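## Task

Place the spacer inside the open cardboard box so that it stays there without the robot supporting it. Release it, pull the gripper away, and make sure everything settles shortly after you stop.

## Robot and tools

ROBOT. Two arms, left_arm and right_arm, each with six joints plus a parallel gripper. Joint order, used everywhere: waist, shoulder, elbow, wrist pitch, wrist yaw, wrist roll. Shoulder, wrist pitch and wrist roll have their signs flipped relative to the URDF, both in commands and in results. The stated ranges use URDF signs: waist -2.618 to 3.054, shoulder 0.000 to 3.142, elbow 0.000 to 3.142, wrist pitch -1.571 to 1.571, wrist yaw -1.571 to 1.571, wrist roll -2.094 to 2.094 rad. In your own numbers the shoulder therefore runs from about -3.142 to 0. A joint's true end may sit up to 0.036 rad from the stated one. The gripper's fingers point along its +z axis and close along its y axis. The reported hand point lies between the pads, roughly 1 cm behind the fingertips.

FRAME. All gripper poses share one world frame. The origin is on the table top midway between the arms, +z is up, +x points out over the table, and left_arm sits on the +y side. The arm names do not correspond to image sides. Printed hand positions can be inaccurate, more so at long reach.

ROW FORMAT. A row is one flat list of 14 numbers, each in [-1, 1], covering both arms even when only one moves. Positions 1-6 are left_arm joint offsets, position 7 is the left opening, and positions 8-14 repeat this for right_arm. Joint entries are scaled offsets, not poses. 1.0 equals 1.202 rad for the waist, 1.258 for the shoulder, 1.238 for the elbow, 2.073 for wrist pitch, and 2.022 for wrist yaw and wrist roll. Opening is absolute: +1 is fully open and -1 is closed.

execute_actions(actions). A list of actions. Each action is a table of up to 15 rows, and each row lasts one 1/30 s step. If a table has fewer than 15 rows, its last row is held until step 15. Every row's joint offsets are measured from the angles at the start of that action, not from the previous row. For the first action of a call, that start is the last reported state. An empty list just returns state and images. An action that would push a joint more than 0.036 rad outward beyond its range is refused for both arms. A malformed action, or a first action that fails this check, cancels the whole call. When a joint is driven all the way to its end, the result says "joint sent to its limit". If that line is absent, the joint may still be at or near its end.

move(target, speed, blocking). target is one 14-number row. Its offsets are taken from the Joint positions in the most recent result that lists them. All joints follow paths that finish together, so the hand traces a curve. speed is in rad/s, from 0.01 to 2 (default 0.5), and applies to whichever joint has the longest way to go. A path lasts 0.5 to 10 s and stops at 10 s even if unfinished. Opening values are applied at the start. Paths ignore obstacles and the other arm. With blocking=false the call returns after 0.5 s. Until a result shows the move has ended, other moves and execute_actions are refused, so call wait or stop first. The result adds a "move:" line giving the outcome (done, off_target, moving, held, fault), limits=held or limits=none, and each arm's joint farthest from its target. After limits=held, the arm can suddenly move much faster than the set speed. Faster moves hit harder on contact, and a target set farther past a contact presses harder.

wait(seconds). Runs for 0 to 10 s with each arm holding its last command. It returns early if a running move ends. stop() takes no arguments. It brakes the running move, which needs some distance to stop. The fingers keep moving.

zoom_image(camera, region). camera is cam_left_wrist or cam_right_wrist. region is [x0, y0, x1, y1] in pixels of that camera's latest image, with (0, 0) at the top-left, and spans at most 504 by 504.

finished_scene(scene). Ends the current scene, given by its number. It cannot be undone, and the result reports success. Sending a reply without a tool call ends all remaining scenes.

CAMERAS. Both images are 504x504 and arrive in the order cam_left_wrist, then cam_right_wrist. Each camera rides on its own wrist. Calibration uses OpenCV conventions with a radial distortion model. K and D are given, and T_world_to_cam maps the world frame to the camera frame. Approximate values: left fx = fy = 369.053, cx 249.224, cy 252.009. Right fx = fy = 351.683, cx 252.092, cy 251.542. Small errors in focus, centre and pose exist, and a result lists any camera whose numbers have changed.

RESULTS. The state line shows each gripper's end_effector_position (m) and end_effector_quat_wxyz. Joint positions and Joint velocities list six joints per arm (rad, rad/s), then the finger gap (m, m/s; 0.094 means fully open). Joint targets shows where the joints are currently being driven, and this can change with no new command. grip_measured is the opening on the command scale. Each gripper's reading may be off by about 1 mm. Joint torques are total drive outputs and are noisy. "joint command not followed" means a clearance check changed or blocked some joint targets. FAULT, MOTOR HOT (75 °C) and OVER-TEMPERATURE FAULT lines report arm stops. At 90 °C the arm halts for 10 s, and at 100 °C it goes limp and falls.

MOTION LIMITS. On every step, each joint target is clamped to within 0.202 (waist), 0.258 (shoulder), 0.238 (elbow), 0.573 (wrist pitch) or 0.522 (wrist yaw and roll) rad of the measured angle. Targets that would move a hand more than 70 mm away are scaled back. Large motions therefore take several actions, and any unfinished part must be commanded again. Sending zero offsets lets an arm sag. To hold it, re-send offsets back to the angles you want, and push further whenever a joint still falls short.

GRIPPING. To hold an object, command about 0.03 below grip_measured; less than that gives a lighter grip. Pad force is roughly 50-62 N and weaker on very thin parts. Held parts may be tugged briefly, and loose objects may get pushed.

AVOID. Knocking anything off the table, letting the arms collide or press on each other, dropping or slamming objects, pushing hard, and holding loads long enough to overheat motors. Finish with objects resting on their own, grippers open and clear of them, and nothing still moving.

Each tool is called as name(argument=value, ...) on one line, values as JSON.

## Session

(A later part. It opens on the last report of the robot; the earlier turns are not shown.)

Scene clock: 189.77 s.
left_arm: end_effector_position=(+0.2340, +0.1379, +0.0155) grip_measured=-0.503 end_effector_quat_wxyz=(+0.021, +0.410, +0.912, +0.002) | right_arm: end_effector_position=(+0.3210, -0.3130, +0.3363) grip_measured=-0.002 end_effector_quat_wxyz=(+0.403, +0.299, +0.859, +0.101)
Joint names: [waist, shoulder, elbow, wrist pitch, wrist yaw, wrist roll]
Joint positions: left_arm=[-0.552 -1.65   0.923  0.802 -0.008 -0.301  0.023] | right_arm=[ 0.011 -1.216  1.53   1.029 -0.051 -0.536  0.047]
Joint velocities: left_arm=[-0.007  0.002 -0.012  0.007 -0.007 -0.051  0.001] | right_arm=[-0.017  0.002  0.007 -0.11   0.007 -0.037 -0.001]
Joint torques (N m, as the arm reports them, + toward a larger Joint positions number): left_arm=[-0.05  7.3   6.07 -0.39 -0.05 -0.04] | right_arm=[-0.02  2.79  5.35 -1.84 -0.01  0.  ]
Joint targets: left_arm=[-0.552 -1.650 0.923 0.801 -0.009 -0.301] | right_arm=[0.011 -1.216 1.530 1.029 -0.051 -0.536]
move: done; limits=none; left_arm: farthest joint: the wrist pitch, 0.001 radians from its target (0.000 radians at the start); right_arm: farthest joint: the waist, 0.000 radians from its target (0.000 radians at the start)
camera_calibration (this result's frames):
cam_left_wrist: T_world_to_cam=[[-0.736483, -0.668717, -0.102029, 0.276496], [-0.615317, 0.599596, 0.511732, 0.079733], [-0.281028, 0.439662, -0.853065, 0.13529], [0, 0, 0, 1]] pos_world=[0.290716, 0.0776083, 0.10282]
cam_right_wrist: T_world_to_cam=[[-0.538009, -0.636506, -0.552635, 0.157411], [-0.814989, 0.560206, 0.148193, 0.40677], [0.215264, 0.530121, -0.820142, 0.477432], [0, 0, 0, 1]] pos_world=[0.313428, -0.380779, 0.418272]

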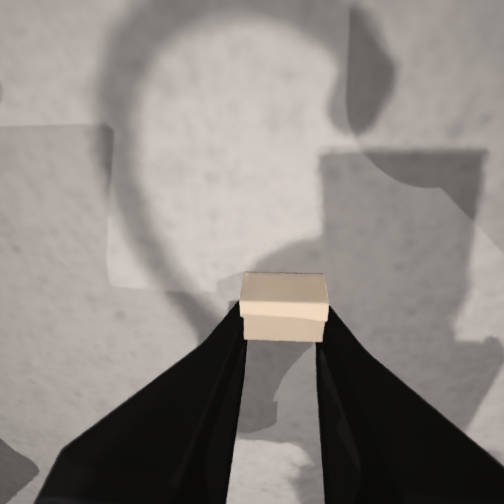

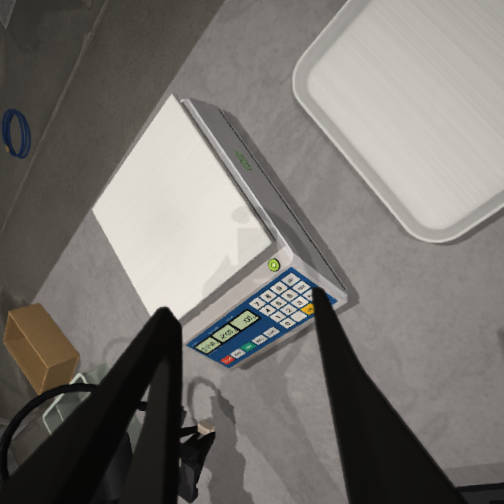

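move(target=[0,0,0.56,0.1,0,0,-0.54,0,0,0,0,0,0,0], speed=0.7)

move(target=[0.735,-0.59,0.73,0.03,0,0.15,-0.54,0,0,0,0,0,0,0], speed=0.7)

Scene clock: 207.97 s.
left_arm: end_effector_position=(+0.3521, +0.0666, +0.2098) grip_measured=-0.515 end_effector_quat_wxyz=(+0.252, +0.395, +0.883, -0.027) | right_arm: end_effector_position=(+0.3210, -0.3130, +0.3363) grip_measured=-0.002 end_effector_quat_wxyz=(+0.403, +0.299, +0.859, +0.101)
Joint names: [waist, shoulder, elbow, wrist pitch, wrist yaw, wrist roll]
Joint positions: left_arm=[-0.552 -1.654  1.592  0.996 -0.008 -0.301  0.023] | right_arm=[ 0.011 -1.216  1.53   1.029 -0.051 -0.536  0.047]
Joint velocities: left_arm=[-0.012  0.007 -0.007  0.007 -0.007  0.022  0.   ] | right_arm=[ 0.002 -0.002  0.002 -0.037 -0.051 -0.066 -0.001]
Joint torques (N m, as the arm reports them, + toward a larger Joint positions number): left_arm=[-0.02  9.07  9.19 -1.05 -0.04 -0.04] | right_arm=[-0.03  2.79  5.37 -1.83 -0.01  0.01]
Joint targets: left_arm=[-0.552 -1.650 1.616 1.009 -0.008 -0.301] | right_arm=[0.011 -1.216 1.530 1.029 -0.051 -0.536]
move: off_target (left_arm); limits=none; left_arm: farthest joint: the elbow, 0.024 radians from its target (0.694 radians at the start); right_arm: farthest joint: the waist, 0.000 radians from its target (0.000 radians at the start)
camera_calibration (this result's frames):
cam_left_wrist: T_world_to_cam=[[-0.670384, -0.708652, -0.219995, 0.339735], [-0.736076, 0.672553, 0.0765807, 0.224722], [0.0936893, 0.213271, -0.97249, 0.273845], [0, 0, 0, 1]] pos_world=[0.367509, 0.0312129, 0.323842]
cam_right_wrist: T_world_to_cam=[[-0.538009, -0.636506, -0.552635, 0.157411], [-0.814989, 0.560206, 0.148193, 0.40677], [0.215264, 0.530121, -0.820142, 0.477432], [0, 0, 0, 1]] pos_world=[0.313428, -0.380779, 0.418272]

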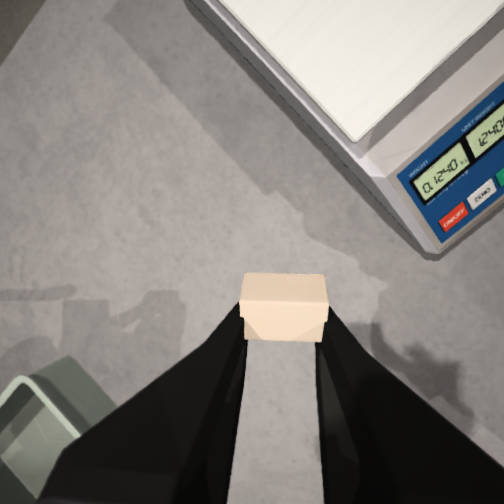

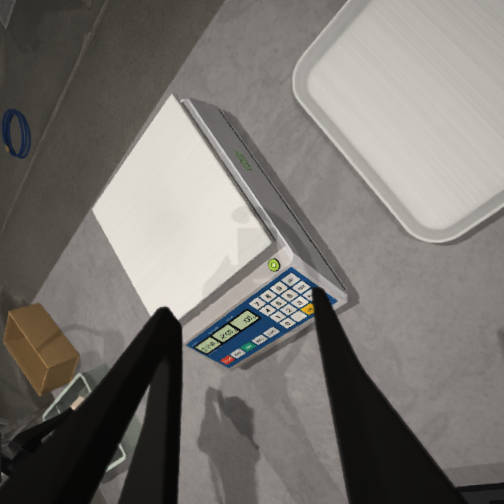

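Scene clock: 210.00 s.
left_arm: end_effector_position=(+0.5560, +0.4805, +0.1595) grip_measured=-0.515 end_effector_quat_wxyz=(+0.279, -0.163, +0.945, +0.056) | right_arm: end_effector_position=(+0.3210, -0.3130, +0.3363) grip_measured=-0.002 end_effector_quat_wxyz=(+0.403, +0.299, +0.859, +0.101)
Joint names: [waist, shoulder, elbow, wrist pitch, wrist yaw, wrist roll]
Joint positions: left_arm=[ 0.335 -2.411  2.465  1.047 -0.013 -0.006  0.023] | right_arm=[ 0.011 -1.216  1.53   1.029 -0.051 -0.536  0.047]
Joint velocities: left_arm=[-0.002  0.007  0.012 -0.007 -0.037 -0.037 -0.001] | right_arm=[-0.017  0.012 -0.017  0.037 -0.022 -0.037 -0.   ]
Joint torques (N m, as the arm reports them, + toward a larger Joint positions number): left_arm=[-0.28 16.71  9.74 -1.15  0.    0.04] | right_arm=[-0.04  2.79  5.38 -1.83 -0.02  0.  ]
Joint targets: left_arm=[0.331 -2.396 2.496 1.058 -0.008 0.003] | right_arm=[0.011 -1.216 1.530 1.029 -0.051 -0.536]
move: off_target (left_arm); limits=none; left_arm: farthest joint: the elbow, 0.031 radians from its target (0.904 radians at the start); right_arm: farthest joint: the waist, 0.000 radians from its target (0.000 radians at the start)
camera_calibration (this result's frames):
cam_left_wrist: T_world_to_cam=[[0.384862, -0.919591, -0.0789525, 0.250832], [-0.9225, -0.385997, -0.000963268, 0.724918], [-0.0295896, 0.0732044, -0.996878, 0.25724], [0, 0, 0, 1]] pos_world=[0.579812, 0.491648, 0.276939]
cam_right_wrist: T_world_to_cam=[[-0.538009, -0.636506, -0.552635, 0.157411], [-0.814989, 0.560206, 0.148193, 0.40677], [0.215264, 0.530121, -0.820142, 0.477432], [0, 0, 0, 1]] pos_world=[0.313428, -0.380779, 0.418272]

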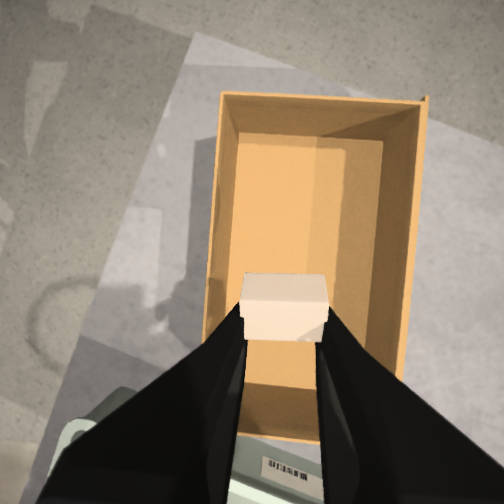

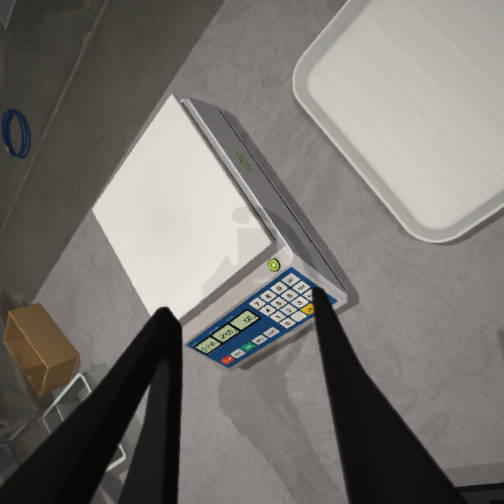

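move(target=[-0.035,0,0.02,0,0,0,-0.54,0,0,0,0,0,0,0])

move(target=[0,-0.008,-0.35,-0.225,0,0,-0.54,0,0,0,0,0,0,0], speed=0.3)

Scene clock: 221.17 s.
left_arm: end_effector_position=(+0.5639, +0.4573, +0.1595) grip_measured=-0.515 end_effector_quat_wxyz=(+0.280, -0.143, +0.948, +0.050) | right_arm: end_effector_position=(+0.3210, -0.3130, +0.3363) grip_measured=-0.002 end_effector_quat_wxyz=(+0.403, +0.299, +0.859, +0.101)
Joint names: [waist, shoulder, elbow, wrist pitch, wrist yaw, wrist roll]
Joint positions: left_arm=[ 0.293 -2.411  2.465  1.047 -0.013 -0.006  0.023] | right_arm=[ 0.011 -1.216  1.53   1.029 -0.051 -0.536  0.047]
Joint velocities: left_arm=[-0.002  0.007  0.002  0.007  0.007  0.007  0.001] | right_arm=[-0.002 -0.007 -0.002 -0.081 -0.022 -0.022 -0.   ]
Joint torques (N m, as the arm reports them, + toward a larger Joint positions number): left_arm=[-0.06 15.48  9.24 -1.26 -0.07 -0.04] | right_arm=[-0.03  2.78  5.37 -1.84 -0.02  0.  ]
Joint targets: left_arm=[0.293 -2.411 2.490 1.047 -0.013 -0.006] | right_arm=[0.011 -1.216 1.530 1.029 -0.051 -0.536]
move: off_target (left_arm); limits=none; left_arm: farthest joint: the elbow, 0.025 radians from its target (0.025 radians at the start); right_arm: farthest joint: the waist, 0.000 radians from its target (0.000 radians at the start)
camera_calibration (this result's frames):
cam_left_wrist: T_world_to_cam=[[0.346964, -0.934567, -0.0787451, 0.254696], [-0.937504, -0.347974, -0.000957184, 0.714329], [-0.0265067, 0.0741559, -0.996894, 0.256997], [0, 0, 0, 1]] pos_world=[0.588128, 0.46754, 0.276938]
cam_right_wrist: T_world_to_cam=[[-0.538009, -0.636506, -0.552635, 0.157411], [-0.814989, 0.560206, 0.148193, 0.40677], [0.215264, 0.530121, -0.820142, 0.477432], [0, 0, 0, 1]] pos_world=[0.313428, -0.380779, 0.418272]

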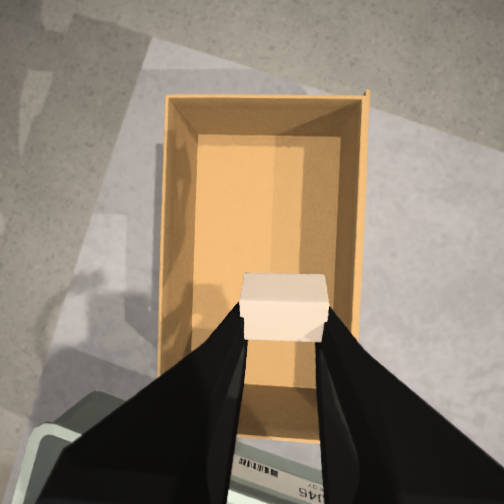

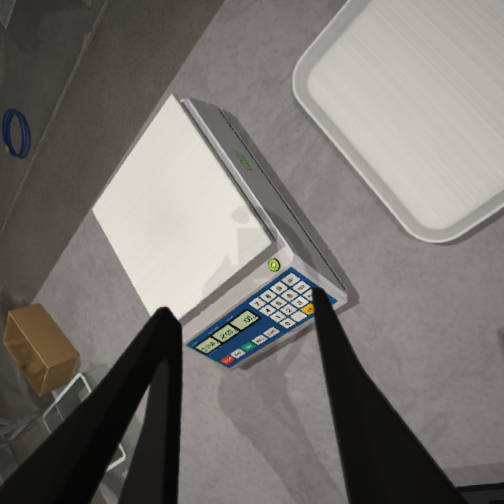

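Scene clock: 223.47 s.
left_arm: end_effector_position=(+0.5730, +0.4602, +0.0434) grip_measured=-0.515 end_effector_quat_wxyz=(+0.276, -0.144, +0.949, +0.049) | right_arm: end_effector_position=(+0.3210, -0.3130, +0.3363) grip_measured=-0.002 end_effector_quat_wxyz=(+0.403, +0.299, +0.859, +0.101)
Joint names: [waist, shoulder, elbow, wrist pitch, wrist yaw, wrist roll]
Joint positions: left_arm=[ 0.293 -2.431  2.039  0.611 -0.013 -0.006  0.023] | right_arm=[ 0.011 -1.216  1.53   1.029 -0.051 -0.536  0.047]
Joint velocities: left_arm=[-0.007 -0.002 -0.007  0.066 -0.037  0.11   0.   ] | right_arm=[-0.002  0.007 -0.012  0.022  0.007  0.022 -0.   ]
Joint torques (N m, as the arm reports them, + toward a larger Joint positions number): left_arm=[-0.05 16.57  6.79 -1.5  -0.05 -0.04] | right_arm=[-0.03  2.81  5.39 -1.83 -0.02  0.  ]
Joint targets: left_arm=[0.293 -2.422 2.032 0.581 -0.013 -0.006] | right_arm=[0.011 -1.216 1.530 1.029 -0.051 -0.536]
move: off_target (left_arm); limits=none; left_arm: farthest joint: the wrist pitch, 0.030 radians from its target (0.467 radians at the start); right_arm: farthest joint: the waist, 0.000 radians from its target (0.000 radians at the start)
camera_calibration (this result's frames):
cam_left_wrist: T_world_to_cam=[[0.346331, -0.934764, -0.0791874, 0.245521], [-0.937478, -0.347966, 0.00742336, 0.72338], [-0.0344936, 0.0716655, -0.996832, 0.147033], [0, 0, 0, 1]] pos_world=[0.598193, 0.470679, 0.16064]
cam_right_wrist: T_world_to_cam=[[-0.538009, -0.636506, -0.552635, 0.157411], [-0.814989, 0.560206, 0.148193, 0.40677], [0.215264, 0.530121, -0.820142, 0.477432], [0, 0, 0, 1]] pos_world=[0.313428, -0.380779, 0.418272]

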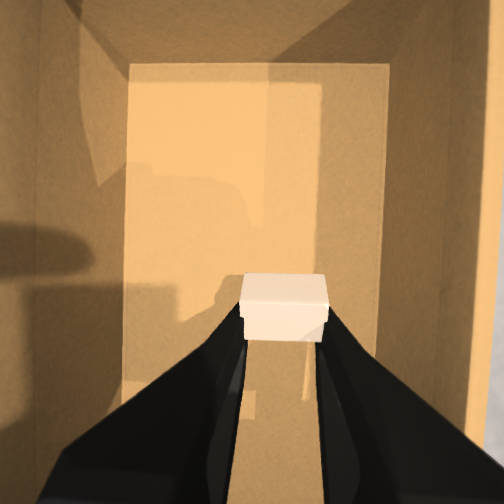

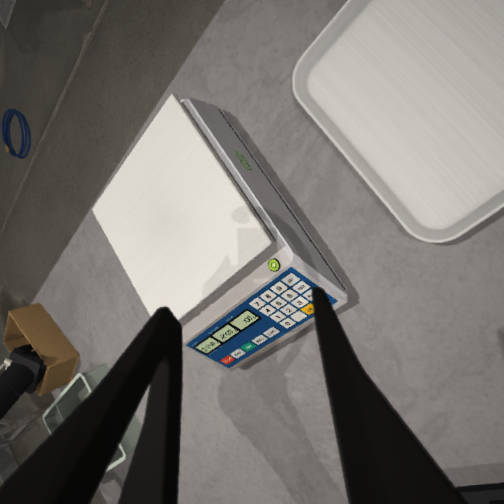

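move(target=[0.01,0.008,-0.04,-0.02,0,0,-0.54,0,0,0,0,0,0,0], speed=0.1)

move(target=[0,0.008,0,0,0,0,-0.3,0,0,0,0,0,0,0])

move(target=[0,0.5,0,0,0,0,-0.3,0,0,0,0,0,0,0], speed=0.6)

Scene clock: 230.37 s.
left_arm: end_effector_position=(+0.5686, +0.4593, +0.0340) grip_measured=-0.515 end_effector_quat_wxyz=(+0.269, -0.144, +0.951, +0.047) | right_arm: end_effector_position=(+0.3210, -0.3130, +0.3363) grip_measured=-0.002 end_effector_quat_wxyz=(+0.403, +0.299, +0.859, +0.101)
Joint names: [waist, shoulder, elbow, wrist pitch, wrist yaw, wrist roll]
Joint positions: left_arm=[ 0.295 -2.431  2.009  0.596 -0.011 -0.005  0.023] | right_arm=[ 0.011 -1.216  1.53   1.029 -0.051 -0.536  0.047]
Joint velocities: left_arm=[ 0.007  0.002 -0.012  0.007  0.007  0.022 -0.   ] | right_arm=[-0.007  0.002  0.012  0.095  0.037  0.022  0.   ]
Joint torques (N m, as the arm reports them, + toward a larger Joint positions number): left_arm=[ 0.86 16.57  5.71 -1.48 -0.05 -0.05] | right_arm=[-0.03  2.81  5.36 -1.84 -0.02  0.  ]
Joint targets: left_arm=[0.306 -2.421 1.989 0.569 -0.013 -0.006] | right_arm=[0.011 -1.216 1.530 1.029 -0.051 -0.536]
move: off_target (left_arm); limits=none; left_arm: farthest joint: the wrist pitch, 0.026 radians from its target (0.041 radians at the start); right_arm: farthest joint: the waist, 0.000 radians from its target (0.000 radians at the start)
camera_calibration (this result's frames):
cam_left_wrist: T_world_to_cam=[[0.345831, -0.935008, -0.0784852, 0.245793], [-0.937037, -0.34849, 0.0227335, 0.71849], [-0.0486073, 0.0656816, -0.996656, 0.148326], [0, 0, 0, 1]] pos_world=[0.595459, 0.470462, 0.150787]
cam_right_wrist: T_world_to_cam=[[-0.538009, -0.636506, -0.552635, 0.157411], [-0.814989, 0.560206, 0.148193, 0.40677], [0.215264, 0.530121, -0.820142, 0.477432], [0, 0, 0, 1]] pos_world=[0.313428, -0.380779, 0.418272]

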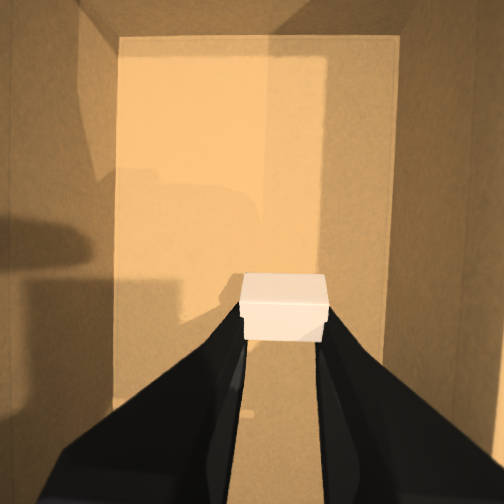

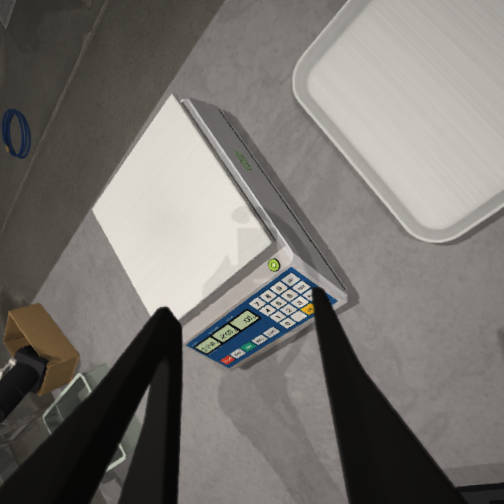

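Scene clock: 231.07 s.
left_arm: end_effector_position=(+0.5686, +0.4593, +0.0340) grip_measured=-0.302 end_effector_quat_wxyz=(+0.269, -0.144, +0.951, +0.048) | right_arm: end_effector_position=(+0.3210, -0.3130, +0.3363) grip_measured=-0.002 end_effector_quat_wxyz=(+0.403, +0.299, +0.859, +0.101)
Joint names: [waist, shoulder, elbow, wrist pitch, wrist yaw, wrist roll]
Joint positions: left_arm=[ 0.295 -2.431  2.009  0.596 -0.012 -0.005  0.033] | right_arm=[ 0.011 -1.216  1.53   1.029 -0.051 -0.536  0.047]
Joint velocities: left_arm=[-0.007  0.022  0.012  0.007  0.007 -0.037 -0.001] | right_arm=[ 0.002 -0.002 -0.007  0.066  0.022  0.066 -0.   ]
Joint torques (N m, as the arm reports them, + toward a larger Joint positions number): left_arm=[-0.07 16.59  7.35 -1.22 -0.04 -0.05] | right_arm=[-0.03  2.79  5.36 -1.83 -0.01  0.01]
Joint targets: left_arm=[0.295 -2.421 2.009 0.596 -0.011 -0.005] | right_arm=[0.011 -1.216 1.530 1.029 -0.051 -0.536]
move: done; limits=none; left_arm: farthest joint: the shoulder, 0.010 radians from its target (0.010 radians at the start); right_arm: farthest joint: the waist, 0.000 radians from its target (0.000 radians at the start)
camera_calibration (this result's frames):
cam_left_wrist: T_world_to_cam=[[0.346011, -0.934915, -0.0788083, 0.245726], [-0.936965, -0.348685, 0.0227164, 0.718542], [-0.0487172, 0.0659805, -0.996631, 0.148246], [0, 0, 0, 1]] pos_world=[0.595447, 0.470496, 0.150789]
cam_right_wrist: T_world_to_cam=[[-0.538009, -0.636506, -0.552635, 0.157411], [-0.814989, 0.560206, 0.148193, 0.40677], [0.215264, 0.530121, -0.820142, 0.477432], [0, 0, 0, 1]] pos_world=[0.313428, -0.380779, 0.418272]

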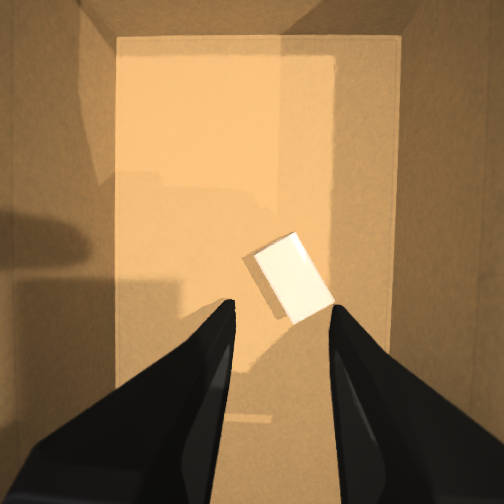

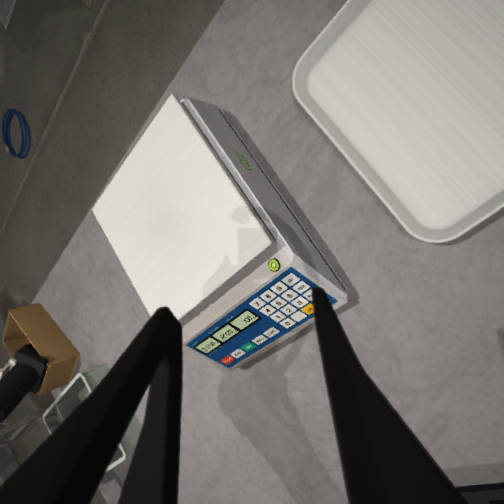

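Scene clock: 232.77 s.
left_arm: end_effector_position=(+0.5110, +0.4413, +0.3884) grip_measured=-0.302 end_effector_quat_wxyz=(+0.547, -0.127, +0.822, +0.090) | right_arm: end_effector_position=(+0.3210, -0.3130, +0.3363) grip_measured=-0.002 end_effector_quat_wxyz=(+0.403, +0.299, +0.859, +0.101)
Joint names: [waist, shoulder, elbow, wrist pitch, wrist yaw, wrist roll]
Joint positions: left_arm=[ 0.295 -1.805  2.009  0.599 -0.012 -0.005  0.033] | right_arm=[ 0.011 -1.216  1.53   1.029 -0.051 -0.536  0.047]
Joint velocities: left_arm=[ 0.002  0.002 -0.022 -0.051  0.007  0.022  0.001] | right_arm=[ 0.002  0.007  0.012 -0.051 -0.022 -0.066  0.   ]
Joint torques (N m, as the arm reports them, + toward a larger Joint positions number): left_arm=[-0.03 10.73  7.42 -1.85 -0.04 -0.03] | right_arm=[-0.04  2.8   5.35 -1.84 -0.02  0.  ]
Joint targets: left_arm=[0.295 -1.802 2.009 0.596 -0.012 -0.005] | right_arm=[0.011 -1.216 1.530 1.029 -0.051 -0.536]
move: done; limits=none; left_arm: farthest joint: the shoulder, 0.003 radians from its target (0.629 radians at the start); right_arm: farthest joint: the waist, 0.000 radians from its target (0.000 radians at the start)
camera_calibration (this result's frames):
cam_left_wrist: T_world_to_cam=[[0.380756, -0.924037, -0.0343496, 0.236905], [-0.770855, -0.296682, -0.563704, 0.77013], [0.510693, 0.241112, -0.825262, 0.0701131], [0, 0, 0, 1]] pos_world=[0.467649, 0.430487, 0.500125]
cam_right_wrist: T_world_to_cam=[[-0.538009, -0.636506, -0.552635, 0.157411], [-0.814989, 0.560206, 0.148193, 0.40677], [0.215264, 0.530121, -0.820142, 0.477432], [0, 0, 0, 1]] pos_world=[0.313428, -0.380779, 0.418272]

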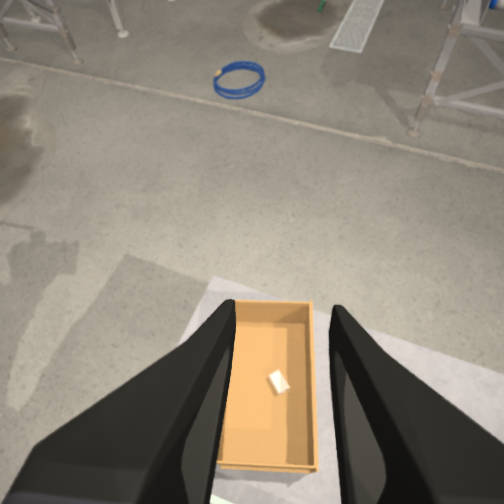

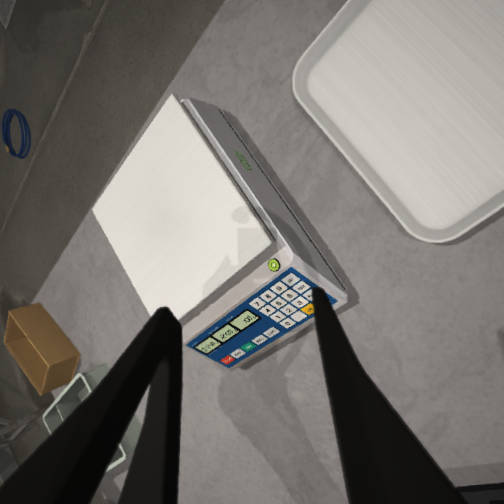

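finished_scene(scene=1)

The scene is finished: the task was done.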